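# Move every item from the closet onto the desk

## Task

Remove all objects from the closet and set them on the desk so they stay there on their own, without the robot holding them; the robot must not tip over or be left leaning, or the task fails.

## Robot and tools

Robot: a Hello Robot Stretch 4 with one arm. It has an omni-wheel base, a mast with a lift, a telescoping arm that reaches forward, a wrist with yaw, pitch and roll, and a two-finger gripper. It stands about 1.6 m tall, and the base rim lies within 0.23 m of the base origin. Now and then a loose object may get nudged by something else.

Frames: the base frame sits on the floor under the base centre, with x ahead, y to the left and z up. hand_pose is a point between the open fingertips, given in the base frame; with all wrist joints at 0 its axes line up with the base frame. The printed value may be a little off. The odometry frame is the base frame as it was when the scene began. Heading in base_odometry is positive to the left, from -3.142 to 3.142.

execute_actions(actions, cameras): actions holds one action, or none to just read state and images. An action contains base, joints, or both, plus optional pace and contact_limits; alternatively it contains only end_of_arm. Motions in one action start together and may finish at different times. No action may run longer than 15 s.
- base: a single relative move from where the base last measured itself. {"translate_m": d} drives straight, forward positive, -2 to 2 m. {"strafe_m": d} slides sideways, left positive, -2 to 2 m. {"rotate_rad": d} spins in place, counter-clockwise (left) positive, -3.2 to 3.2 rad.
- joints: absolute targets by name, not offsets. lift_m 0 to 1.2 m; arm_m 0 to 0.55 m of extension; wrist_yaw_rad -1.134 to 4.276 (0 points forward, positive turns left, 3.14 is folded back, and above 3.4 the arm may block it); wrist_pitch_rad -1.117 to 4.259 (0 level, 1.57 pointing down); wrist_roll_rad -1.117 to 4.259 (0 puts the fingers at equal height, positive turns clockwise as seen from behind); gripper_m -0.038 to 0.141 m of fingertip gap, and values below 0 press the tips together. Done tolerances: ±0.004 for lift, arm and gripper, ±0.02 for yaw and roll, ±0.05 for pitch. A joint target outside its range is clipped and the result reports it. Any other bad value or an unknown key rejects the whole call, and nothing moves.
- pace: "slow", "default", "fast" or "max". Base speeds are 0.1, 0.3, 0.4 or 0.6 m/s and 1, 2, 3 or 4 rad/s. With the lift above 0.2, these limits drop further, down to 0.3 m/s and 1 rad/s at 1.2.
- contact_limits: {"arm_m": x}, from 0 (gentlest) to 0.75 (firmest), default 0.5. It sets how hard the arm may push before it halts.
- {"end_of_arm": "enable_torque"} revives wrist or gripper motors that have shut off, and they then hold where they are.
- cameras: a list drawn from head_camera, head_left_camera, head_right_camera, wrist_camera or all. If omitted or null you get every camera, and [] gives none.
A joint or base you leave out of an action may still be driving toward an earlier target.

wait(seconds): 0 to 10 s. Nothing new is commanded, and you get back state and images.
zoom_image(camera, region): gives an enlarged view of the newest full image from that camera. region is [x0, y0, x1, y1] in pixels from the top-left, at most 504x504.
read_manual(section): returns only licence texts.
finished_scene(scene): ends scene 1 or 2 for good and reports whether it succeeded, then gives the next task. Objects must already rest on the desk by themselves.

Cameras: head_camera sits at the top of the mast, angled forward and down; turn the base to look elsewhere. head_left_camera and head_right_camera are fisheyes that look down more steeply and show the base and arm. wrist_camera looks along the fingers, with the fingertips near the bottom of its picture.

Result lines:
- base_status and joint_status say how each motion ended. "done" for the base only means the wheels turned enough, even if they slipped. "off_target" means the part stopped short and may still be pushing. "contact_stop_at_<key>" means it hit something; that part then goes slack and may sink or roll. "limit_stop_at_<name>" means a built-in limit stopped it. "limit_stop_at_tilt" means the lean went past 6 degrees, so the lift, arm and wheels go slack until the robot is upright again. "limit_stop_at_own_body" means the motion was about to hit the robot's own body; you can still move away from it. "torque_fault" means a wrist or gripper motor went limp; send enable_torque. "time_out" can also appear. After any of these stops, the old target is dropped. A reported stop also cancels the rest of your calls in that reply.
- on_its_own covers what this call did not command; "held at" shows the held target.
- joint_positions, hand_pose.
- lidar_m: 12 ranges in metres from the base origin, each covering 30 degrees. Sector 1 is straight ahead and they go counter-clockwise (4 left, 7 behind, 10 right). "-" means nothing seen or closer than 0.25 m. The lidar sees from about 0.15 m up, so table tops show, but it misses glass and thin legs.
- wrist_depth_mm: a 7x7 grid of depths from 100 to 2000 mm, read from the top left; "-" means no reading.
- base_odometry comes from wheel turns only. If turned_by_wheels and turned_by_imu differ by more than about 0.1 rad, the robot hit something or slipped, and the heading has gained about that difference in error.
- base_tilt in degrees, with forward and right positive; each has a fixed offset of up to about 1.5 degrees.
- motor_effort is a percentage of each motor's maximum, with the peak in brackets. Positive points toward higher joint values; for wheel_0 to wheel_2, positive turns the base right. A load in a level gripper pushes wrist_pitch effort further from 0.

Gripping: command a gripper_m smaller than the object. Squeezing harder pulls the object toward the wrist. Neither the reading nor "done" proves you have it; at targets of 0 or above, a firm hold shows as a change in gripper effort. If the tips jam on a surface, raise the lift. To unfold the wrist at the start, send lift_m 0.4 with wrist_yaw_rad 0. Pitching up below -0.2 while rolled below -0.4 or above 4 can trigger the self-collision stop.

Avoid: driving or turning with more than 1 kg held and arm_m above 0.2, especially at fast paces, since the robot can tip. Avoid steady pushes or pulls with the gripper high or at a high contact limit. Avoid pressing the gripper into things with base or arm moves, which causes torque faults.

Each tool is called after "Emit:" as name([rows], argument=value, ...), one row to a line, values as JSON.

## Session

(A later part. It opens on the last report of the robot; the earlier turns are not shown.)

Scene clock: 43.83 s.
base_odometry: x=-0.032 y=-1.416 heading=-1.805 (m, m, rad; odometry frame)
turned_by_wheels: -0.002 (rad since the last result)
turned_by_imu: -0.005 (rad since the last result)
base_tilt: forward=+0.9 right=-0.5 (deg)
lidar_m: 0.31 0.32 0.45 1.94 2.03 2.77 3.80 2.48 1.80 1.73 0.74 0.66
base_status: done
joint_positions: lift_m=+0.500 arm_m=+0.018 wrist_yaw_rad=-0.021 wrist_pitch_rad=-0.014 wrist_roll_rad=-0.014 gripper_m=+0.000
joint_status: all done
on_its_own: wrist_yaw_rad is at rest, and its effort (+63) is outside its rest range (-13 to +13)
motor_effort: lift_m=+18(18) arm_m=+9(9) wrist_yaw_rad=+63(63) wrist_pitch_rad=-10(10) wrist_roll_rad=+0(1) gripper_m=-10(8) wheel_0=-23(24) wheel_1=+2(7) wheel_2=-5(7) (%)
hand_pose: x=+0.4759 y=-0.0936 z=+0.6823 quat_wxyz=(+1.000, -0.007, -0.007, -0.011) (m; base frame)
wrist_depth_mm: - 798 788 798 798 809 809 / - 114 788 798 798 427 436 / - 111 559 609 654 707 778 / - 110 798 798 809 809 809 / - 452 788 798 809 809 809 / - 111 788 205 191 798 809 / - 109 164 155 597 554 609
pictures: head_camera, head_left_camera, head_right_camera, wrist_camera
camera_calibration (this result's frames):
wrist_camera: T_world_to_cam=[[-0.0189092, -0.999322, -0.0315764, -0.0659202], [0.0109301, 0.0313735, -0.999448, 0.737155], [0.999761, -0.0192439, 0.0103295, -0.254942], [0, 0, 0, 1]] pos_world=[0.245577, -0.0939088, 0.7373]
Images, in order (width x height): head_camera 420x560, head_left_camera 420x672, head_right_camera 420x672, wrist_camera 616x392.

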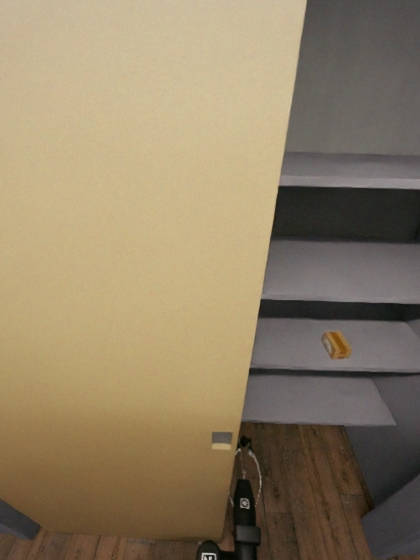

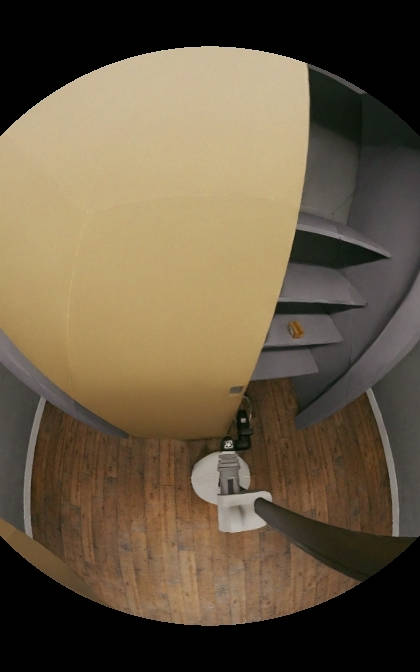

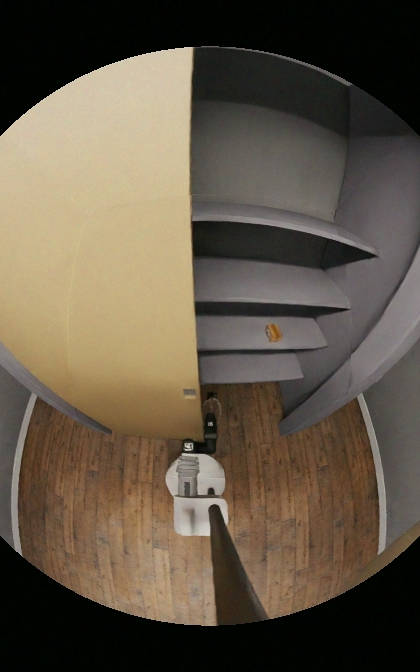

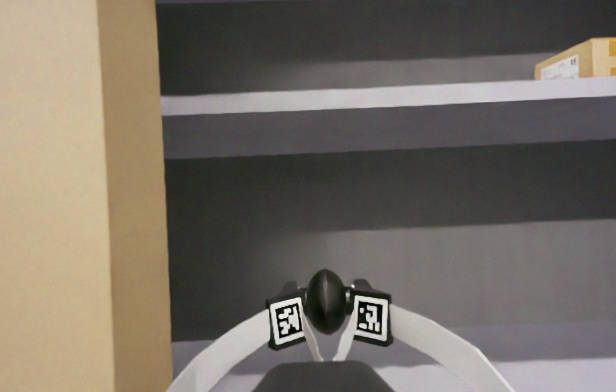

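Emit:
execute_actions([
  {"base":{"strafe_m":-0.355},"joints":{"lift_m":0.71,"gripper_m":0.12}},
])

Scene clock: 46.73 s.
base_odometry: x=-0.377 y=-1.333 heading=-1.805 (m, m, rad; odometry frame)
turned_by_wheels: +0.000 (rad since the last result)
turned_by_imu: -0.002 (rad since the last result)
base_tilt: forward=+0.9 right=-0.5 (deg)
lidar_m: 0.61 0.42 0.45 1.15 2.41 3.28 3.78 2.03 1.40 1.39 0.44 0.47
base_status: done
joint_positions: lift_m=+0.710 arm_m=+0.018 wrist_yaw_rad=+0.000 wrist_pitch_rad=-0.013 wrist_roll_rad=-0.014 gripper_m=+0.120
joint_status: all done
motor_effort: lift_m=+24(28) arm_m=+9(9) wrist_yaw_rad=+1(63) wrist_pitch_rad=-12(20) wrist_roll_rad=+1(3) gripper_m=+0(6) wheel_0=+2(18) wheel_1=-2(11) wheel_2=-2(7) (%)
hand_pose: x=+0.4778 y=-0.0875 z=+0.8918 quat_wxyz=(+1.000, -0.007, -0.007, +0.000) (m; base frame)
wrist_depth_mm: 404 410 415 427 439 455 473 / 580 597 621 640 668 683 564 / 809 798 798 798 788 798 569 / 809 798 798 798 798 798 574 / 809 798 798 473 683 640 535 / 421 410 397 413 392 210 407 / 809 809 798 141 798 788 580
pictures: head_camera, head_left_camera, head_right_camera, wrist_camera
camera_calibration (this result's frames):
wrist_camera: T_world_to_cam=[[0.00234355, -0.999511, -0.0311948, -0.0636687], [0.00994922, 0.0312167, -0.999463, 0.946711], [0.999948, 0.00203193, 0.0100175, -0.256867], [0, 0, 0, 1]] pos_world=[0.247584, -0.0926688, 0.94679]
Images, in order (width x height): head_camera 420x560, head_left_camera 420x672, head_right_camera 420x672, wrist_camera 616x392.

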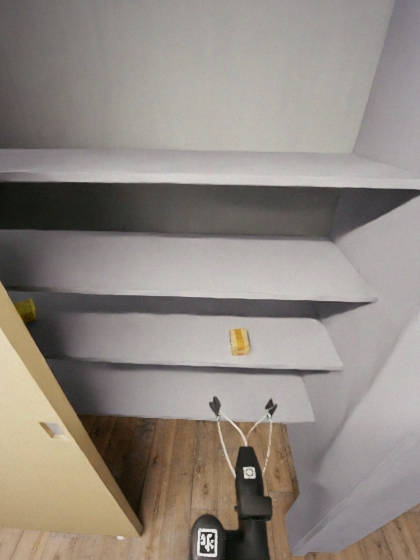

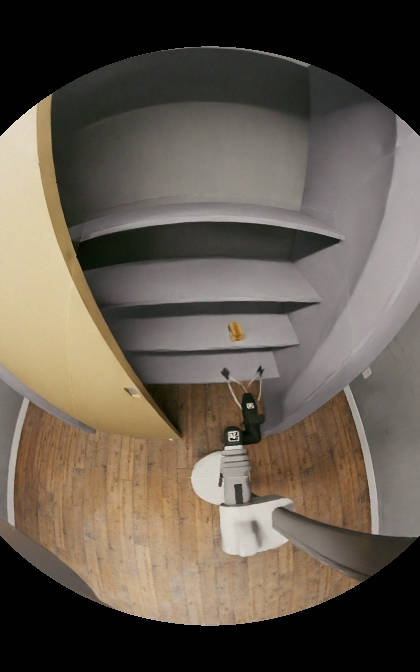

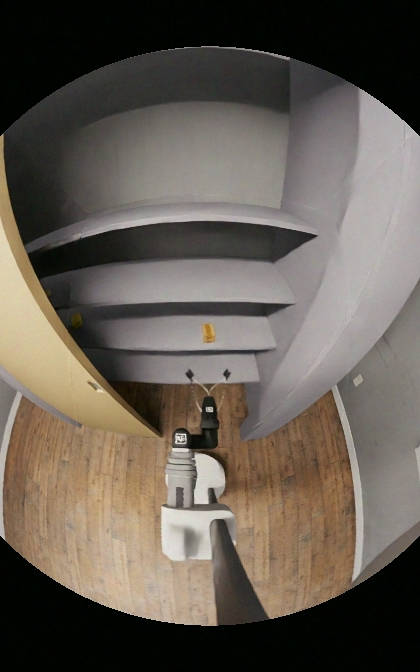

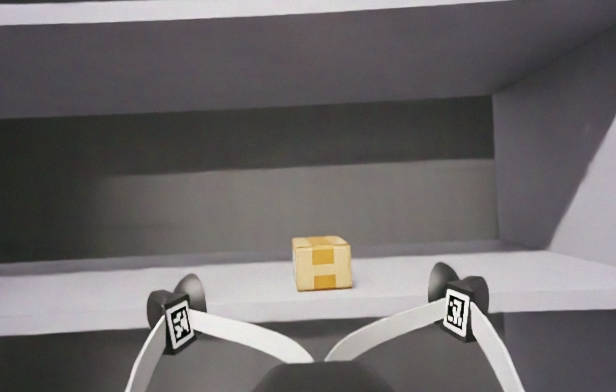

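Emit:
execute_actions([
  {"base":{"strafe_m":-0.01},"joints":{"lift_m":0.752,"wrist_pitch_rad":0.2,"arm_m":0.16}},
], cameras=["head_camera","wrist_camera"])

Scene clock: 49.10 s.
base_odometry: x=-0.387 y=-1.331 heading=-1.805 (m, m, rad; odometry frame)
turned_by_wheels: +0.000 (rad since the last result)
turned_by_imu: -0.001 (rad since the last result)
base_tilt: forward=+0.9 right=-0.5 (deg)
lidar_m: 0.62 0.43 0.47 1.17 2.40 3.30 3.78 2.01 1.42 1.38 0.45 0.45
base_status: done
joint_positions: lift_m=+0.752 arm_m=+0.158 wrist_yaw_rad=+0.000 wrist_pitch_rad=+0.202 wrist_roll_rad=-0.014 gripper_m=+0.120
joint_status: all done
motor_effort: lift_m=+24(25) arm_m=+9(9) wrist_yaw_rad=+0(1) wrist_pitch_rad=-7(6) wrist_roll_rad=+1(2) gripper_m=-3(1) wheel_0=+1(8) wheel_1=-3(11) wheel_2=+0(2) (%)
hand_pose: x=+0.6119 y=-0.0874 z=+0.8721 quat_wxyz=(+0.995, -0.007, +0.101, +0.001) (m; base frame)
wrist_depth_mm: 615 609 609 603 603 603 530 / 627 627 621 627 627 621 549 / 640 647 640 640 647 640 549 / 654 654 640 609 574 554 508 / 407 394 379 290 357 349 340 / 287 267 266 267 266 210 266 / 723 723 732 141 723 732 564
pictures: head_camera, wrist_camera
camera_calibration (this result's frames):
wrist_camera: T_world_to_cam=[[-0.0042137, -0.99951, -0.0310118, -0.0606973], [-0.203769, 0.0312196, -0.978521, 1.0382], [0.97901, 0.00219605, -0.203801, -0.191486], [0, 0, 0, 1]] pos_world=[0.398765, -0.0926593, 0.974997]
Images, in order (width x height): head_camera 420x560, wrist_camera 616x392.

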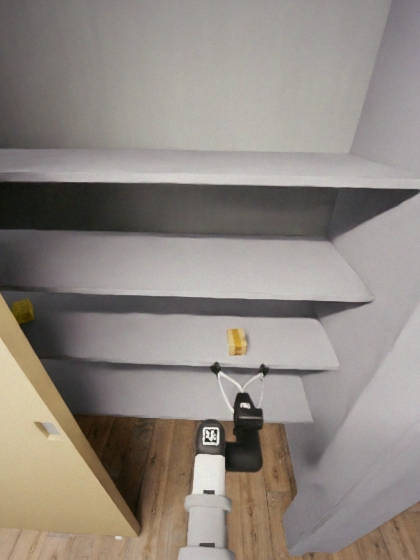

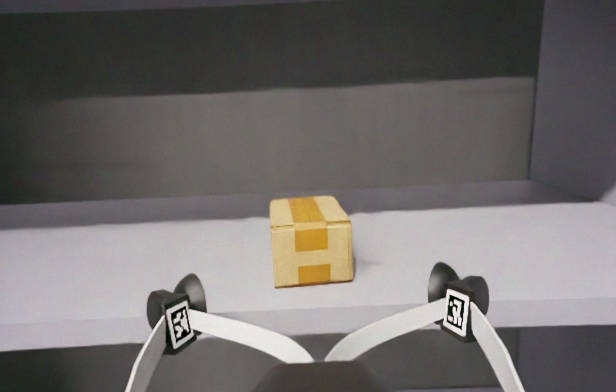

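Emit:
execute_actions([
  {"joints":{"lift_m":0.758,"arm_m":0.268},"contact_limits":{"arm_m":0.2}},
], cameras=["wrist_camera"])

Emit:
execute_actions([
  {"joints":{"gripper_m":0.01}},
], cameras=["wrist_camera","head_camera"])

Scene clock: 51.07 s.
base_odometry: x=-0.387 y=-1.331 heading=-1.805 (m, m, rad; odometry frame)
turned_by_wheels: +0.000 (rad since the last result)
turned_by_imu: -0.001 (rad since the last result)
base_tilt: forward=+0.8 right=-0.3 (deg)
lidar_m: 0.61 0.44 0.46 1.16 2.39 3.30 3.78 2.01 1.42 1.38 0.44 0.49
base_status: not commanded
joint_positions: lift_m=+0.758 arm_m=+0.266 wrist_yaw_rad=+0.000 wrist_pitch_rad=+0.202 wrist_roll_rad=-0.014 gripper_m=+0.120
joint_status: all done
motor_effort: lift_m=+24(23) arm_m=+9(9) wrist_yaw_rad=+1(2) wrist_pitch_rad=-8(8) wrist_roll_rad=+1(2) gripper_m=+0(4) wheel_0=+1(2) wheel_1=-2(3) wheel_2=+0(0) (%)
contact_limits: arm_m 0.2
hand_pose: x=+0.7199 y=-0.0874 z=+0.8780 quat_wxyz=(+0.995, -0.007, +0.101, +0.001) (m; base frame)
wrist_depth_mm: 504 504 508 504 508 508 504 / 525 521 521 521 517 525 517 / 535 535 535 535 539 539 530 / 554 554 554 549 544 549 512 / 427 413 397 244 373 364 353 / 298 278 214 183 194 210 264 / 231 216 213 141 204 201 208
pictures: wrist_camera
camera_calibration (this result's frames):
wrist_camera: T_world_to_cam=[[-0.00422686, -0.99951, -0.0310114, -0.0600507], [-0.203841, 0.0312217, -0.978506, 1.0661], [0.978995, 0.00218538, -0.203873, -0.295912], [0, 0, 0, 1]] pos_world=[0.506758, -0.0926601, 0.980995]
Images, in order (width x height): wrist_camera 616x392.

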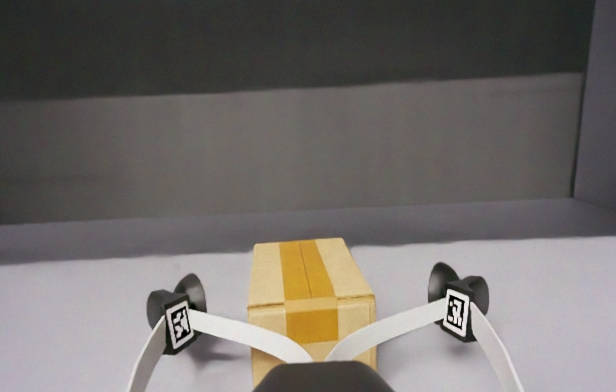

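Scene clock: 53.03 s.
base_odometry: x=-0.387 y=-1.331 heading=-1.805 (m, m, rad; odometry frame)
turned_by_wheels: +0.000 (rad since the last result)
turned_by_imu: -0.001 (rad since the last result)
base_tilt: forward=+0.8 right=-0.4 (deg)
lidar_m: 0.61 0.41 0.45 1.15 2.42 3.29 3.80 2.02 1.38 1.39 0.44 0.45
base_status: not commanded
joint_positions: lift_m=+0.758 arm_m=+0.266 wrist_yaw_rad=+0.000 wrist_pitch_rad=+0.203 wrist_roll_rad=-0.014 gripper_m=+0.011
joint_status: all done
motor_effort: lift_m=+24(24) arm_m=+9(9) wrist_yaw_rad=+0(1) wrist_pitch_rad=-11(11) wrist_roll_rad=+2(3) gripper_m=-24(20) wheel_0=+1(1) wheel_1=-3(3) wheel_2=+0(0) (%)
hand_pose: x=+0.7198 y=-0.0874 z=+0.8778 quat_wxyz=(+0.995, -0.007, +0.101, +0.001) (m; base frame)
wrist_depth_mm: 504 508 504 504 504 504 504 / 521 525 521 517 525 521 517 / 539 535 535 535 535 535 530 / 554 549 554 549 549 549 508 / 421 410 394 235 368 362 351 / 297 289 204 169 180 263 260 / 229 163 202 149 177 193 206
pictures: head_camera, wrist_camera
camera_calibration (this result's frames):
wrist_camera: T_world_to_cam=[[-0.00425685, -0.99951, -0.0310072, -0.0600415], [-0.204798, 0.0312216, -0.978306, 1.06633], [0.978795, 0.00218572, -0.204831, -0.294929], [0, 0, 0, 1]] pos_world=[0.506802, -0.0926601, 0.980927]
Images, in order (width x height): head_camera 420x560, wrist_camera 616x392.

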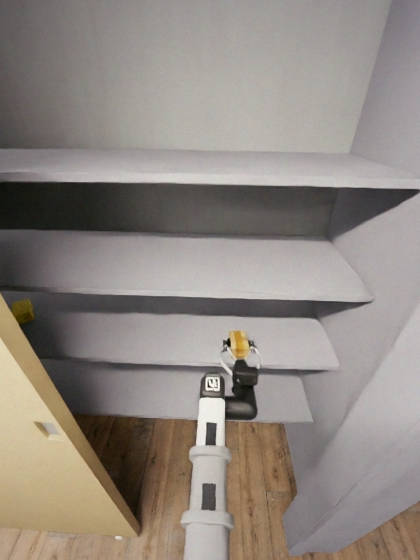

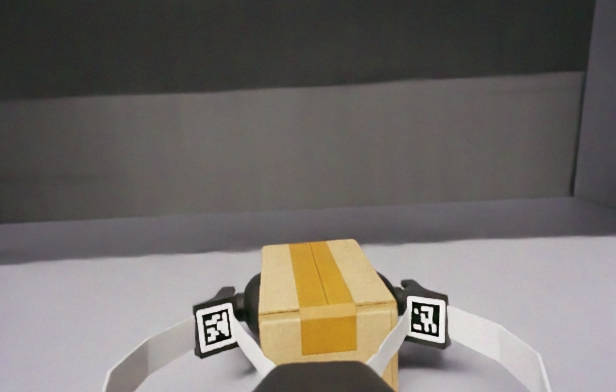

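Emit:
execute_actions([
  {"joints":{"lift_m":0.80}},
], cameras=[])

Emit:
execute_actions([
  {"joints":{"wrist_yaw_rad":1.15,"arm_m":0.2}},
], cameras=["wrist_camera","head_camera"])

Scene clock: 54.50 s.
base_odometry: x=-0.387 y=-1.331 heading=-1.805 (m, m, rad; odometry frame)
turned_by_wheels: +0.000 (rad since the last result)
turned_by_imu: -0.001 (rad since the last result)
base_tilt: forward=+0.8 right=-0.5 (deg)
lidar_m: 0.62 0.43 0.45 1.14 2.42 3.29 3.80 2.03 1.43 1.39 0.45 0.47
base_status: not commanded
joint_positions: lift_m=+0.800 arm_m=+0.266 wrist_yaw_rad=+0.000 wrist_pitch_rad=+0.203 wrist_roll_rad=-0.014 gripper_m=+0.011
joint_status: all done
motor_effort: lift_m=+24(22) arm_m=+9(9) wrist_yaw_rad=+1(0) wrist_pitch_rad=-12(12) wrist_roll_rad=+3(2) gripper_m=-22(25) wheel_0=+1(2) wheel_1=-2(2) wheel_2=+0(0) (%)
hand_pose: x=+0.7198 y=-0.0874 z=+0.9197 quat_wxyz=(+0.995, -0.007, +0.101, +0.001) (m; base frame)
wrist_depth_mm: 480 508 508 508 504 504 500 / 521 521 521 517 521 517 517 / 535 539 539 535 535 539 535 / 554 554 549 554 549 549 544 / 554 535 517 235 484 473 459 / 387 377 202 169 181 343 340 / 301 163 265 149 177 252 271
pictures: none
No camera images: the call's "cameras" was empty. Leave "cameras" out to get every camera's image.

Scene clock: 55.73 s.
base_odometry: x=-0.387 y=-1.331 heading=-1.805 (m, m, rad; odometry frame)
turned_by_wheels: +0.000 (rad since the last result)
turned_by_imu: +0.000 (rad since the last result)
base_tilt: forward=+0.8 right=-0.3 (deg)
lidar_m: 0.62 0.43 0.44 1.17 2.42 3.29 3.78 2.02 1.42 1.38 0.44 0.48
base_status: not commanded
joint_positions: lift_m=+0.800 arm_m=+0.202 wrist_yaw_rad=+1.149 wrist_pitch_rad=+0.203 wrist_roll_rad=-0.014 gripper_m=+0.011
joint_status: all done
motor_effort: lift_m=+24(24) arm_m=-9(9) wrist_yaw_rad=+3(11) wrist_pitch_rad=-11(11) wrist_roll_rad=+2(2) gripper_m=-24(24) wheel_0=+1(2) wheel_1=-2(2) wheel_2=+0(0) (%)
hand_pose: x=+0.5678 y=+0.2221 z=+0.9197 quat_wxyz=(+0.835, -0.061, +0.081, +0.541) (m; base frame)
wrist_depth_mm: 452 1042 1078 539 574 609 535 / 402 1042 1118 1182 904 676 554 / 359 1078 1182 1255 931 691 569 / 325 1098 1160 809 788 676 585 / 301 1118 1229 235 480 469 462 / 303 1042 202 169 180 343 342 / 314 163 976 149 177 253 271
pictures: head_camera, wrist_camera
camera_calibration (this result's frames):
wrist_camera: T_world_to_cam=[[0.910367, -0.412639, -0.0310089, -0.3997], [-0.112339, -0.174328, -0.978259, 1.05963], [0.398262, 0.894058, -0.205058, -0.0064503], [0, 0, 0, 1]] pos_world=[0.48548, 0.0255584, 1.02287]
Images, in order (width x height): head_camera 420x560, wrist_camera 616x392.

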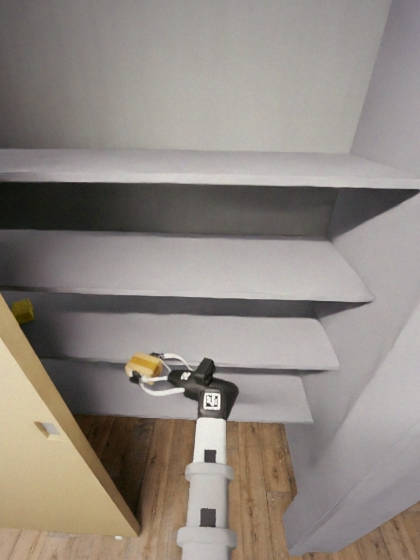

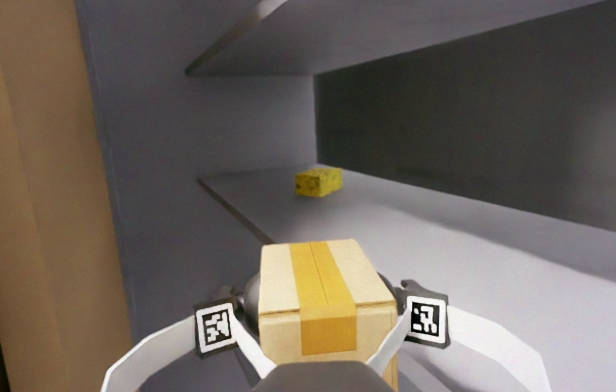

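Emit:
execute_actions([
  {"joints":{"wrist_yaw_rad":0.0,"arm_m":0.0}},
], cameras=[])

Emit:
execute_actions([
  {"base":{"translate_m":-2.0},"pace":"fast"},
], cameras=[])

Emit:
execute_actions([
  {"base":{"rotate_rad":3.2}},
])

Scene clock: 58.87 s.
base_odometry: x=-0.387 y=-1.331 heading=-1.805 (m, m, rad; odometry frame)
turned_by_wheels: +0.000 (rad since the last result)
turned_by_imu: -0.001 (rad since the last result)
base_tilt: forward=+0.8 right=-0.5 (deg)
lidar_m: 0.61 0.43 0.45 1.18 2.41 3.31 3.79 2.04 1.42 1.37 0.43 0.48
base_status: not commanded
joint_positions: lift_m=+0.800 arm_m=+0.002 wrist_yaw_rad=+0.000 wrist_pitch_rad=+0.204 wrist_roll_rad=-0.014 gripper_m=+0.011
joint_status: all done
motor_effort: lift_m=+24(24) arm_m=-9(10) wrist_yaw_rad=+0(6) wrist_pitch_rad=-12(12) wrist_roll_rad=+3(2) gripper_m=-26(20) wheel_0=+1(2) wheel_1=-2(3) wheel_2=+0(0) (%)
hand_pose: x=+0.4551 y=-0.0874 z=+0.9196 quat_wxyz=(+0.995, -0.007, +0.102, +0.001) (m; base frame)
wrist_depth_mm: 473 488 508 535 564 615 521 / 778 768 778 778 768 768 549 / 798 798 798 798 798 788 549 / 820 798 809 809 788 707 559 / 559 535 521 235 484 473 462 / 866 866 202 169 181 691 574 / 904 163 820 148 176 788 539
pictures: none
No camera images: the call's "cameras" was empty. Leave "cameras" out to get every camera's image.

Scene clock: 65.30 s.
base_odometry: x=+0.079 y=+0.614 heading=-1.806 (m, m, rad; odometry frame)
turned_by_wheels: +0.000 (rad since the last result)
turned_by_imu: -0.001 (rad since the last result)
base_tilt: forward=+0.8 right=-0.5 (deg)
lidar_m: 2.29 2.39 2.42 2.30 2.39 0.92 0.88 0.90 1.31 1.37 1.46 1.95
base_status: done
joint_positions: lift_m=+0.800 arm_m=+0.002 wrist_yaw_rad=+0.000 wrist_pitch_rad=+0.204 wrist_roll_rad=-0.014 gripper_m=+0.011
joint_status: not commanded
motor_effort: lift_m=+24(24) arm_m=-9(9) wrist_yaw_rad=+0(1) wrist_pitch_rad=-13(12) wrist_roll_rad=+2(3) gripper_m=-25(25) wheel_0=-1(6) wheel_1=-3(9) wheel_2=+0(13) (%)
hand_pose: x=+0.4550 y=-0.0874 z=+0.9196 quat_wxyz=(+0.995, -0.007, +0.102, +0.001) (m; base frame)
wrist_depth_mm: 1863 1863 1921 - 1983 - - / 1921 1983 - - - - - / - - - - - - - / - - - - - - - / - - - 234 - - - / - - 202 169 180 1983 1921 / 1661 163 1499 149 176 1430 1537
pictures: none
No camera images: the call's "cameras" was empty. Leave "cameras" out to get every camera's image.

Scene clock: 68.17 s.
base_odometry: x=+0.079 y=+0.614 heading=+1.394 (m, m, rad; odometry frame)
turned_by_wheels: +3.200 (rad since the last result)
turned_by_imu: +3.124 (rad since the last result)
base_tilt: forward=+0.9 right=-0.6 (deg)
lidar_m: 0.88 0.94 1.37 1.37 1.49 2.03 2.29 2.40 2.38 2.30 2.32 0.90
base_status: done
joint_positions: lift_m=+0.800 arm_m=+0.002 wrist_yaw_rad=+0.000 wrist_pitch_rad=+0.204 wrist_roll_rad=-0.014 gripper_m=+0.011
joint_status: not commanded
motor_effort: lift_m=+24(24) arm_m=-9(9) wrist_yaw_rad=+0(1) wrist_pitch_rad=-12(12) wrist_roll_rad=+4(2) gripper_m=-23(24) wheel_0=-2(7) wheel_1=-1(10) wheel_2=-3(8) (%)
hand_pose: x=+0.4551 y=-0.0873 z=+0.9196 quat_wxyz=(+0.995, -0.007, +0.102, +0.001) (m; base frame)
wrist_depth_mm: 1430 1430 1366 1366 1336 1366 1336 / 1464 1464 1464 1430 1397 1366 1366 / 1430 1229 1025 878 976 1397 1397 / 1537 1537 1537 1499 1499 1464 1464 / 1661 1576 1576 234 1499 1537 1499 / 1708 1618 203 169 181 1537 1537 / 1708 163 1499 149 177 1397 1576
pictures: head_camera, head_left_camera, head_right_camera, wrist_camera
camera_calibration (this result's frames):
wrist_camera: T_world_to_cam=[[-0.00399984, -0.999511, -0.0310123, -0.0599049], [-0.205387, 0.0311725, -0.978184, 1.0532], [0.978673, 0.00245694, -0.205411, -0.0265714], [0, 0, 0, 1]] pos_world=[0.242079, -0.0926413, 1.02291]
Images, in order (width x height): head_camera 420x560, head_left_camera 420x672, head_right_camera 420x672, wrist_camera 616x392.

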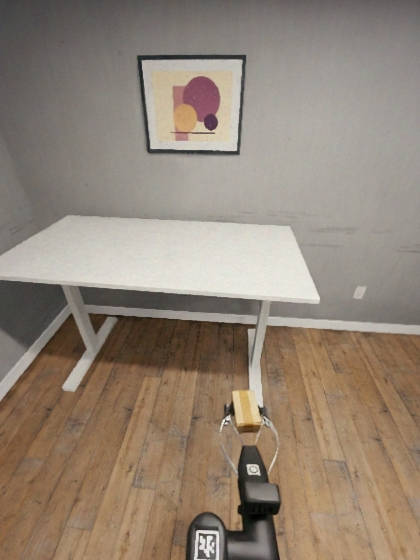

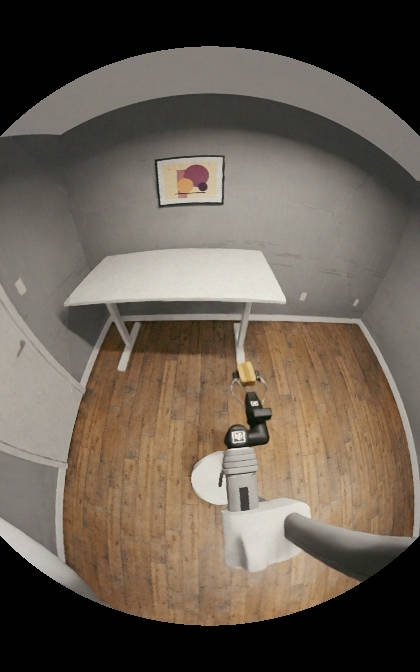

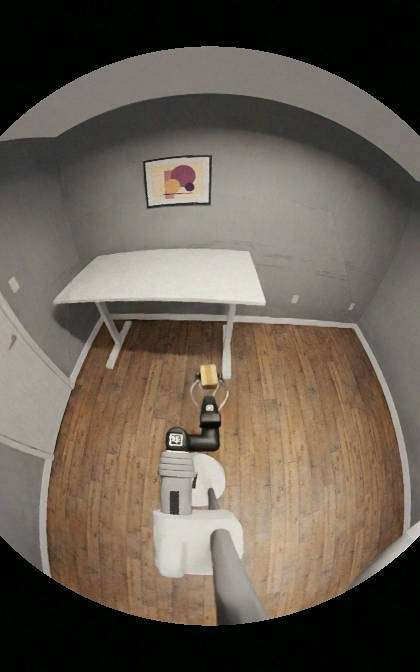

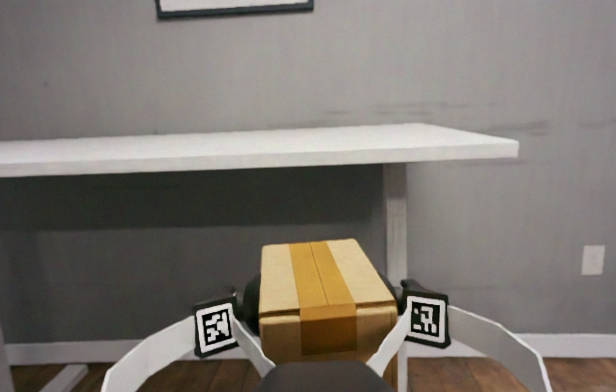

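Emit:
execute_actions([
  {"base":{"translate_m":0.25},"joints":{"lift_m":0.92,"arm_m":0.08}},
], cameras=["wrist_camera"])

Emit:
execute_actions([
  {"joints":{"arm_m":0.38}},
], cameras=["wrist_camera","head_camera"])

Scene clock: 71.03 s.
base_odometry: x=+0.123 y=+0.860 heading=+1.394 (m, m, rad; odometry frame)
turned_by_wheels: +0.000 (rad since the last result)
turned_by_imu: -0.001 (rad since the last result)
base_tilt: forward=+0.8 right=-0.5 (deg)
lidar_m: 0.64 0.68 0.99 1.35 1.47 2.05 2.54 2.67 2.38 2.30 2.03 0.65
base_status: done
joint_positions: lift_m=+0.920 arm_m=+0.078 wrist_yaw_rad=+0.000 wrist_pitch_rad=+0.204 wrist_roll_rad=-0.014 gripper_m=+0.011
joint_status: all done
motor_effort: lift_m=+24(27) arm_m=+9(9) wrist_yaw_rad=+1(0) wrist_pitch_rad=-13(12) wrist_roll_rad=+3(2) gripper_m=-23(21) wheel_0=+2(7) wheel_1=+2(8) wheel_2=-2(10) (%)
hand_pose: x=+0.5319 y=-0.0874 z=+1.0396 quat_wxyz=(+0.995, -0.007, +0.102, +0.001) (m; base frame)
wrist_depth_mm: 1118 1098 1078 1078 1060 1060 1060 / 1138 1118 1138 1098 1098 1098 1098 / 1182 1182 1160 1160 1138 1118 1098 / 1008 960 917 854 820 878 1138 / 580 564 544 234 504 496 492 / 407 399 203 169 181 362 357 / 1336 163 1336 148 177 741 1229
pictures: wrist_camera
camera_calibration (this result's frames):
wrist_camera: T_world_to_cam=[[-0.00426817, -0.99951, -0.0310124, -0.0558104], [-0.205373, 0.0312277, -0.978185, 1.18632], [0.978674, 0.00219404, -0.205405, -0.0771294], [0, 0, 0, 1]] pos_world=[0.318884, -0.0926599, 1.14287]
Images, in order (width x height): wrist_camera 616x392.

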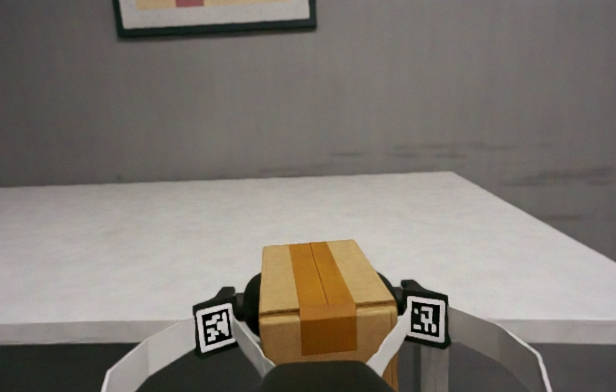

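Scene clock: 73.03 s.
base_odometry: x=+0.123 y=+0.860 heading=+1.394 (m, m, rad; odometry frame)
turned_by_wheels: +0.000 (rad since the last result)
turned_by_imu: -0.001 (rad since the last result)
base_tilt: forward=+0.8 right=-0.4 (deg)
lidar_m: 0.64 0.67 0.99 1.36 1.46 2.04 2.55 2.69 2.39 2.31 2.00 0.64
base_status: not commanded
joint_positions: lift_m=+0.920 arm_m=+0.378 wrist_yaw_rad=+0.000 wrist_pitch_rad=+0.204 wrist_roll_rad=-0.014 gripper_m=+0.011
joint_status: all done
motor_effort: lift_m=+24(24) arm_m=+9(9) wrist_yaw_rad=+0(1) wrist_pitch_rad=-12(12) wrist_roll_rad=+2(2) gripper_m=-22(26) wheel_0=+2(2) wheel_1=+2(2) wheel_2=-2(2) (%)
hand_pose: x=+0.8319 y=-0.0874 z=+1.0396 quat_wxyz=(+0.995, -0.007, +0.102, +0.001) (m; base frame)
wrist_depth_mm: 831 820 809 809 798 788 778 / 842 842 842 820 820 809 809 / 878 866 854 842 854 820 820 / 904 878 878 854 854 854 842 / 580 554 539 235 504 492 484 / 407 394 202 169 180 357 355 / 314 163 274 148 177 264 281
pictures: head_camera, wrist_camera
camera_calibration (this result's frames):
wrist_camera: T_world_to_cam=[[-0.00415989, -0.99951, -0.0310131, -0.0545888], [-0.205244, 0.0312065, -0.978213, 1.24789], [0.978702, 0.002296, -0.205273, -0.370866], [0, 0, 0, 1]] pos_world=[0.618861, -0.0926527, 1.14288]
Images, in order (width x height): head_camera 420x560, wrist_camera 616x392.

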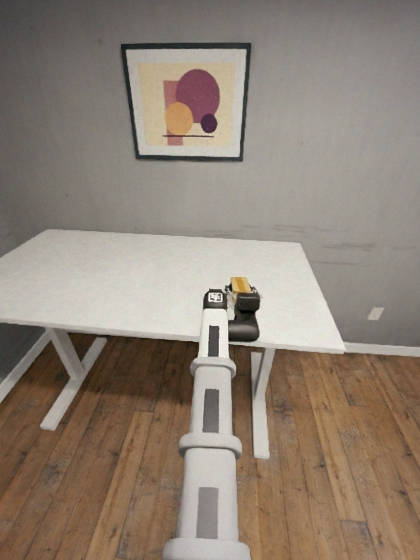

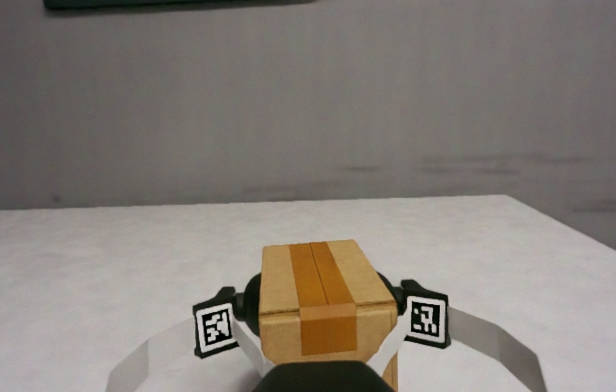

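Emit:
execute_actions([
  {"joints":{"lift_m":0.869},"pace":"slow"},
], cameras=[])

Emit:
execute_actions([
  {"joints":{"gripper_m":0.11}},
], cameras=["wrist_camera"])

Scene clock: 74.80 s.
base_odometry: x=+0.123 y=+0.860 heading=+1.394 (m, m, rad; odometry frame)
turned_by_wheels: +0.000 (rad since the last result)
turned_by_imu: -0.001 (rad since the last result)
base_tilt: forward=+0.8 right=-0.3 (deg)
lidar_m: 0.65 0.68 0.99 1.37 1.46 2.03 2.56 2.69 2.40 2.32 1.99 0.65
base_status: not commanded
joint_positions: lift_m=+0.869 arm_m=+0.378 wrist_yaw_rad=+0.000 wrist_pitch_rad=+0.204 wrist_roll_rad=-0.014 gripper_m=+0.011
joint_status: all done
motor_effort: lift_m=+18(26) arm_m=+9(9) wrist_yaw_rad=+0(0) wrist_pitch_rad=-12(12) wrist_roll_rad=+2(2) gripper_m=-22(25) wheel_0=+2(2) wheel_1=+2(2) wheel_2=-2(2) (%)
hand_pose: x=+0.8319 y=-0.0874 z=+0.9891 quat_wxyz=(+0.995, -0.007, +0.102, +0.001) (m; base frame)
wrist_depth_mm: 831 820 809 798 788 778 788 / 866 854 831 831 809 809 798 / 878 878 854 854 842 831 820 / 732 699 661 621 591 564 609 / 421 404 394 235 366 359 349 / 297 287 202 169 181 262 259 / 228 163 201 149 177 192 205
pictures: none
No camera images: the call's "cameras" was empty. Leave "cameras" out to get every camera's image.

Scene clock: 76.63 s.
base_odometry: x=+0.123 y=+0.860 heading=+1.394 (m, m, rad; odometry frame)
turned_by_wheels: +0.000 (rad since the last result)
turned_by_imu: -0.001 (rad since the last result)
base_tilt: forward=+0.9 right=-0.4 (deg)
lidar_m: 0.64 0.67 0.99 1.36 1.46 2.05 2.54 2.67 2.38 2.31 2.01 0.66
base_status: not commanded
joint_positions: lift_m=+0.869 arm_m=+0.378 wrist_yaw_rad=+0.000 wrist_pitch_rad=+0.203 wrist_roll_rad=-0.014 gripper_m=+0.110
joint_status: all done
motor_effort: lift_m=+18(18) arm_m=+9(9) wrist_yaw_rad=+0(0) wrist_pitch_rad=-9(12) wrist_roll_rad=+2(2) gripper_m=-2(24) wheel_0=+2(2) wheel_1=+2(2) wheel_2=-2(2) (%)
hand_pose: x=+0.8319 y=-0.0874 z=+0.9894 quat_wxyz=(+0.995, -0.007, +0.101, +0.001) (m; base frame)
wrist_depth_mm: 831 820 809 809 788 798 778 / 854 842 831 831 820 809 809 / 878 878 854 854 842 842 820 / 741 707 668 627 597 569 627 / 424 410 397 241 370 362 353 / 297 287 220 183 191 238 260 / 229 216 211 140 198 200 207
pictures: wrist_camera
camera_calibration (this result's frames):
wrist_camera: T_world_to_cam=[[-0.00413158, -0.99951, -0.031017, -0.0561657], [-0.204353, 0.0312067, -0.9784, 1.19821], [0.978889, 0.00229608, -0.204382, -0.382267], [0, 0, 0, 1]] pos_world=[0.618823, -0.0926527, 1.09246]
Images, in order (width x height): wrist_camera 616x392.

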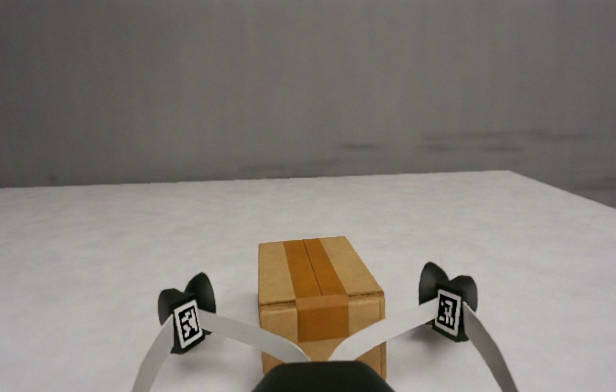

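Emit:
execute_actions([
  {"base":{"translate_m":-1.85},"joints":{"arm_m":0.0},"pace":"fast"},
], cameras=[])

Emit:
execute_actions([
  {"base":{"rotate_rad":-3.2},"joints":{"lift_m":0.80}},
])

Scene clock: 83.13 s.
base_odometry: x=-0.203 y=-0.961 heading=+1.393 (m, m, rad; odometry frame)
turned_by_wheels: +0.000 (rad since the last result)
turned_by_imu: -0.001 (rad since the last result)
base_tilt: forward=+0.9 right=-0.3 (deg)
lidar_m: 2.45 2.02 1.48 1.44 1.57 0.80 0.75 0.74 1.05 2.23 2.36 3.35
base_status: done
joint_positions: lift_m=+0.869 arm_m=+0.002 wrist_yaw_rad=+0.000 wrist_pitch_rad=+0.203 wrist_roll_rad=-0.014 gripper_m=+0.110
joint_status: all done
motor_effort: lift_m=+18(18) arm_m=-9(11) wrist_yaw_rad=+1(0) wrist_pitch_rad=-10(10) wrist_roll_rad=+2(3) gripper_m=+1(3) wheel_0=-2(6) wheel_1=-3(6) wheel_2=-1(13) (%)
hand_pose: x=+0.4551 y=-0.0874 z=+0.9894 quat_wxyz=(+0.995, -0.007, +0.101, +0.001) (m; base frame)
wrist_depth_mm: - - - - - - - / - - - - - - - / - - - - - - - / - - - - - - - / - - - - - - - / - - 219 - - 1863 - / 1863 1756 1661 140 1618 1618 1661
pictures: none
No camera images: the call's "cameras" was empty. Leave "cameras" out to get every camera's image.

Scene clock: 86.03 s.
base_odometry: x=-0.203 y=-0.961 heading=-1.806 (m, m, rad; odometry frame)
turned_by_wheels: -3.199 (rad since the last result)
turned_by_imu: -3.126 (rad since the last result)
base_tilt: forward=+0.9 right=-0.4 (deg)
lidar_m: 1.00 0.74 1.01 2.23 2.33 3.17 3.36 2.07 1.50 1.43 1.52 0.80
base_status: done
joint_positions: lift_m=+0.800 arm_m=+0.002 wrist_yaw_rad=+0.000 wrist_pitch_rad=+0.203 wrist_roll_rad=-0.014 gripper_m=+0.110
joint_status: all done
motor_effort: lift_m=+18(16) arm_m=-9(9) wrist_yaw_rad=+0(1) wrist_pitch_rad=-9(11) wrist_roll_rad=+3(3) gripper_m=-3(3) wheel_0=+1(9) wheel_1=+3(10) wheel_2=+4(9) (%)
hand_pose: x=+0.4551 y=-0.0874 z=+0.9204 quat_wxyz=(+0.995, -0.007, +0.101, +0.001) (m; base frame)
wrist_depth_mm: 480 1118 1098 1118 1118 854 521 / 484 1138 1138 1138 1138 976 525 / 492 1182 1182 1160 1205 976 530 / 500 1098 1025 991 1060 891 530 / 508 1255 1255 1255 1255 1008 544 / 525 1138 220 1138 1060 842 554 / 544 891 946 140 917 891 549
pictures: head_camera, head_left_camera, head_right_camera, wrist_camera
camera_calibration (this result's frames):
wrist_camera: T_world_to_cam=[[-0.00423319, -0.99951, -0.0310167, -0.0598463], [-0.204281, 0.0312273, -0.978414, 1.05368], [0.978903, 0.0021943, -0.204313, -0.0275834], [0, 0, 0, 1]] pos_world=[0.241994, -0.0926599, 1.02344]
Images, in order (width x height): head_camera 420x560, head_left_camera 420x672, head_right_camera 420x672, wrist_camera 616x392.

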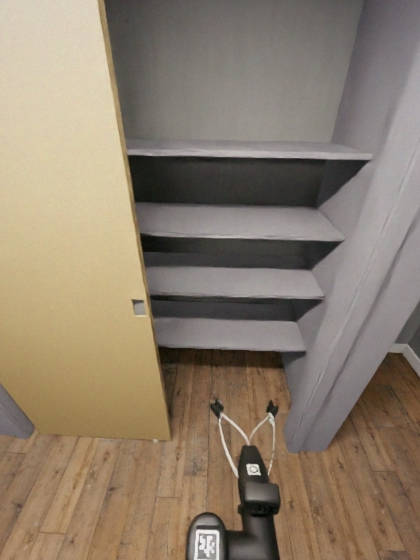

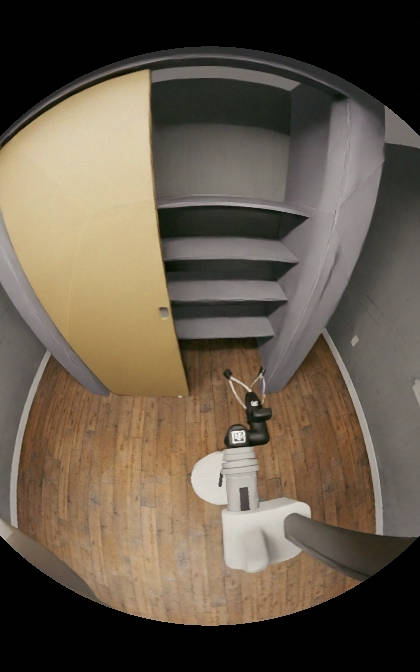

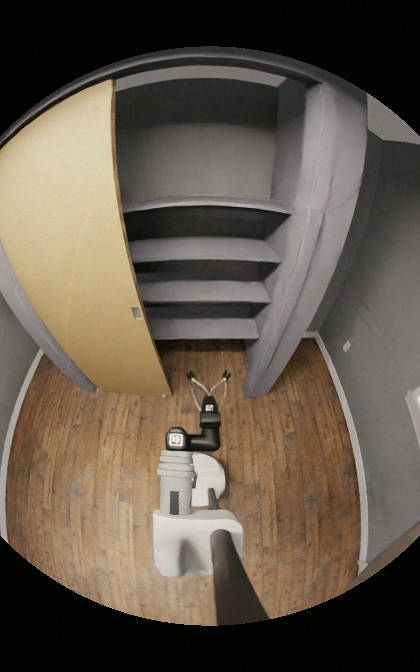

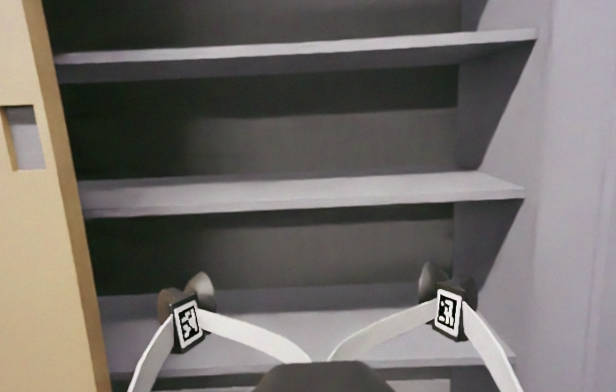

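Emit:
execute_actions([
  {"base":{"strafe_m":-0.06}},
], cameras=[])

Emit:
execute_actions([
  {"base":{"translate_m":0.45}},
], cameras=["head_left_camera","head_right_camera"])

Scene clock: 88.47 s.
base_odometry: x=-0.262 y=-0.947 heading=-1.806 (m, m, rad; odometry frame)
turned_by_wheels: +0.000 (rad since the last result)
turned_by_imu: -0.001 (rad since the last result)
base_tilt: forward=+0.9 right=-0.4 (deg)
lidar_m: 1.01 0.76 1.01 2.30 2.36 3.27 3.35 1.99 1.43 1.38 1.47 0.78
base_status: done
joint_positions: lift_m=+0.800 arm_m=+0.002 wrist_yaw_rad=+0.000 wrist_pitch_rad=+0.203 wrist_roll_rad=-0.014 gripper_m=+0.110
joint_status: not commanded
motor_effort: lift_m=+18(18) arm_m=-9(9) wrist_yaw_rad=+1(1) wrist_pitch_rad=-9(9) wrist_roll_rad=+3(2) gripper_m=-4(2) wheel_0=+1(10) wheel_1=-1(14) wheel_2=+0(4) (%)
hand_pose: x=+0.4551 y=-0.0874 z=+0.9204 quat_wxyz=(+0.995, -0.007, +0.101, +0.001) (m; base frame)
wrist_depth_mm: 1138 1118 1098 1118 1098 768 433 / 1118 1160 1160 1138 1160 842 442 / 1160 1182 1160 1182 1182 854 452 / 842 1118 1008 1008 1060 798 466 / 549 1281 1255 1255 1255 866 477 / 544 1182 220 1118 1060 549 496 / 554 931 931 140 917 591 512
pictures: none
No camera images: the call's "cameras" was empty. Leave "cameras" out to get every camera's image.

Scene clock: 91.43 s.
base_odometry: x=-0.366 y=-1.384 heading=-1.806 (m, m, rad; odometry frame)
turned_by_wheels: +0.000 (rad since the last result)
turned_by_imu: -0.001 (rad since the last result)
base_tilt: forward=+0.8 right=-0.3 (deg)
lidar_m: 0.57 0.39 0.39 1.12 2.38 3.26 3.85 2.03 1.45 1.40 0.42 0.49
base_status: done
joint_positions: lift_m=+0.800 arm_m=+0.002 wrist_yaw_rad=+0.000 wrist_pitch_rad=+0.203 wrist_roll_rad=-0.014 gripper_m=+0.110
joint_status: not commanded
motor_effort: lift_m=+18(18) arm_m=-9(9) wrist_yaw_rad=+2(0) wrist_pitch_rad=-9(10) wrist_roll_rad=+4(3) gripper_m=+3(2) wheel_0=+2(6) wheel_1=+2(9) wheel_2=-2(11) (%)
hand_pose: x=+0.4551 y=-0.0874 z=+0.9204 quat_wxyz=(+0.995, -0.007, +0.101, +0.001) (m; base frame)
wrist_depth_mm: 469 480 504 525 559 597 539 / 723 723 723 732 732 732 569 / 741 750 741 759 750 750 580 / 778 778 768 759 768 750 585 / 559 544 525 512 492 480 469 / 399 404 220 410 382 379 387 / 842 842 842 139 831 788 597
pictures: head_left_camera, head_right_camera
Images, in order (width x height): head_left_camera 420x672, head_right_camera 420x672.

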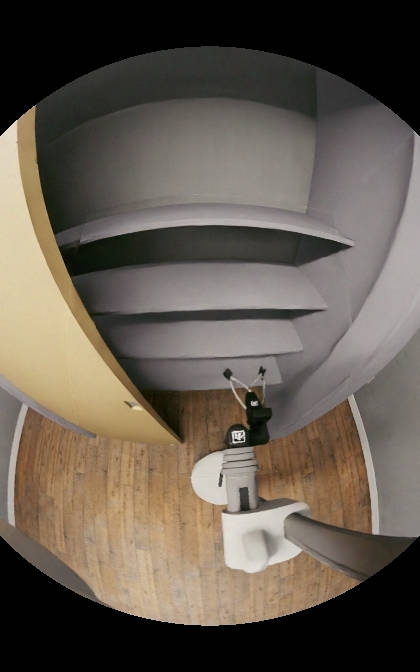

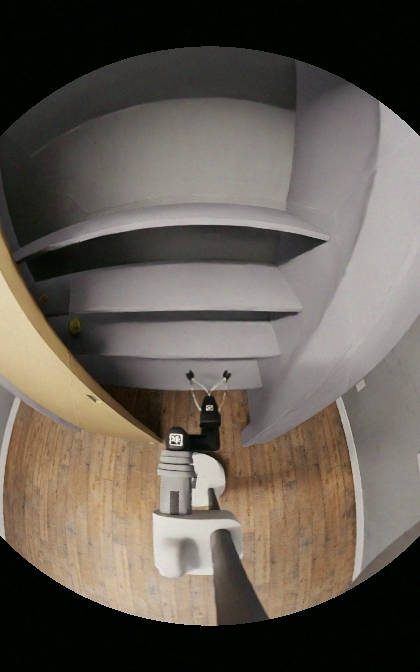

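Emit:
execute_actions([
  {"base":{"translate_m":0.30}},
], cameras=["head_left_camera"])

Emit:
execute_actions([
  {"base":{"rotate_rad":1.05},"pace":"slow"},
])

Scene clock: 94.37 s.
base_odometry: x=-0.436 y=-1.676 heading=-1.805 (m, m, rad; odometry frame)
turned_by_wheels: +0.000 (rad since the last result)
turned_by_imu: -0.001 (rad since the last result)
base_tilt: forward=+0.8 right=-0.4 (deg)
lidar_m: 0.27 0.28 0.40 0.26 2.39 3.26 4.19 1.99 1.48 0.32 0.41 0.28
base_status: done
joint_positions: lift_m=+0.800 arm_m=+0.002 wrist_yaw_rad=+0.000 wrist_pitch_rad=+0.203 wrist_roll_rad=-0.014 gripper_m=+0.110
joint_status: not commanded
motor_effort: lift_m=+18(18) arm_m=-9(9) wrist_yaw_rad=+0(1) wrist_pitch_rad=-10(9) wrist_roll_rad=+1(2) gripper_m=-2(4) wheel_0=+3(6) wheel_1=+3(9) wheel_2=-3(15) (%)
hand_pose: x=+0.4551 y=-0.0874 z=+0.9204 quat_wxyz=(+0.995, -0.007, +0.101, +0.001) (m; base frame)
wrist_depth_mm: 433 430 430 430 430 430 430 / 445 442 445 445 442 439 442 / 459 462 455 459 459 455 455 / 473 469 477 469 473 473 469 / 488 484 484 477 477 480 469 / 394 384 219 366 340 315 345 / 306 287 282 140 276 267 276
pictures: head_left_camera
Images, in order (width x height): head_left_camera 420x672.

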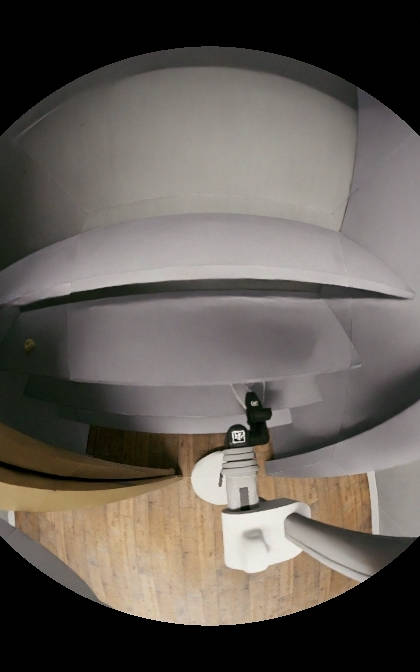

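Scene clock: 96.70 s.
base_odometry: x=-0.436 y=-1.676 heading=-0.756 (m, m, rad; odometry frame)
turned_by_wheels: +1.049 (rad since the last result)
turned_by_imu: +1.024 (rad since the last result)
base_tilt: forward=+0.8 right=-0.4 (deg)
lidar_m: 0.41 0.26 2.39 3.26 3.21 1.99 1.48 0.33 0.42 0.29 0.27 0.28
base_status: done
joint_positions: lift_m=+0.800 arm_m=+0.002 wrist_yaw_rad=+0.000 wrist_pitch_rad=+0.203 wrist_roll_rad=-0.014 gripper_m=+0.110
joint_status: not commanded
motor_effort: lift_m=+18(19) arm_m=-9(9) wrist_yaw_rad=+1(0) wrist_pitch_rad=-9(9) wrist_roll_rad=+2(3) gripper_m=-1(1) wheel_0=-4(5) wheel_1=-3(7) wheel_2=-5(8) (%)
hand_pose: x=+0.4551 y=-0.0874 z=+0.9204 quat_wxyz=(+0.995, -0.007, +0.101, +0.001) (m; base frame)
wrist_depth_mm: 831 866 504 525 554 525 466 / 854 931 1008 946 707 559 469 / 842 946 1060 1025 732 574 480 / 878 946 878 723 707 585 488 / 891 960 564 512 496 480 469 / 854 991 219 366 342 315 347 / 842 1008 866 140 276 267 276
pictures: head_camera, head_left_camera, head_right_camera, wrist_camera
camera_calibration (this result's frames):
wrist_camera: T_world_to_cam=[[-0.00423295, -0.99951, -0.031017, -0.059847], [-0.20428, 0.0312275, -0.978414, 1.05365], [0.978903, 0.00219458, -0.204312, -0.0275735], [0, 0, 0, 1]] pos_world=[0.241977, -0.0926599, 1.02341]
Images, in order (width x height): head_camera 420x560, head_left_camera 420x672, head_right_camera 420x672, wrist_camera 616x392.

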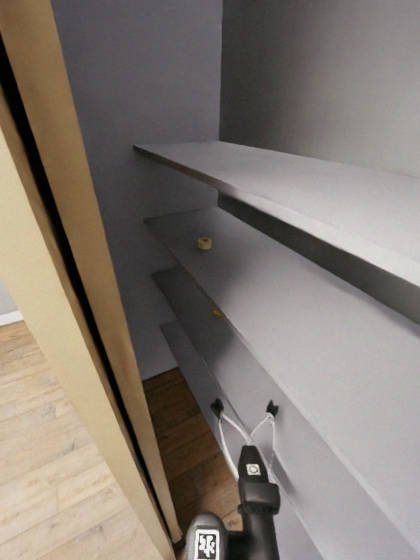

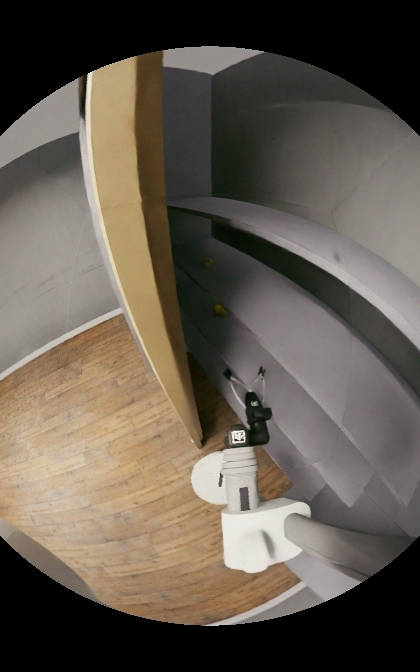

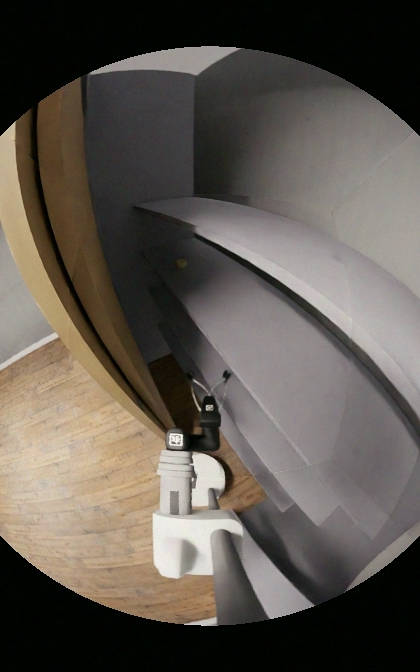

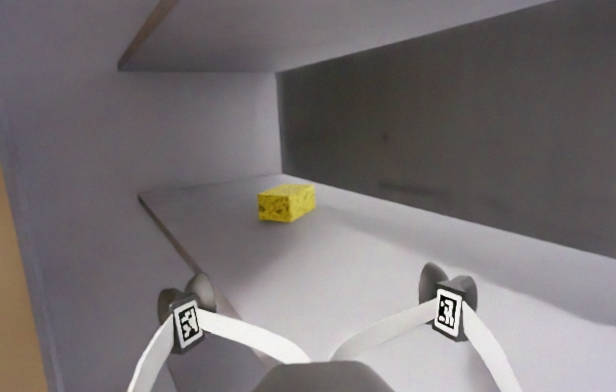

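Emit:
zoom_image(camera="head_camera", region=[130, 190, 270, 400])

Emit:
zoom_image(camera="wrist_camera", region=[240, 165, 340, 235])

Region (130, 190, 270, 400) of head_camera's 420x560 image, scaled by 2.400, with more detail than that image has.

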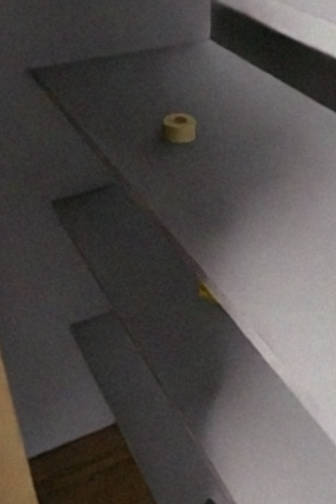

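Region (240, 165, 340, 235) of wrist_camera's 616x392 image, scaled by 5.040; it fills the top 353 rows of this view, and the rest is white.

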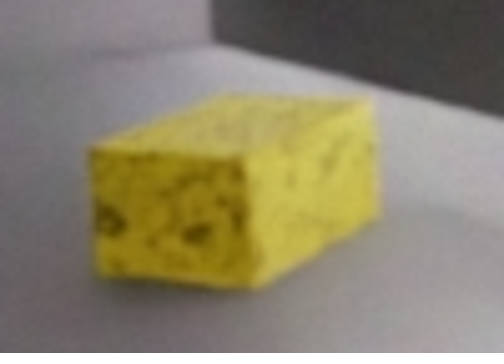

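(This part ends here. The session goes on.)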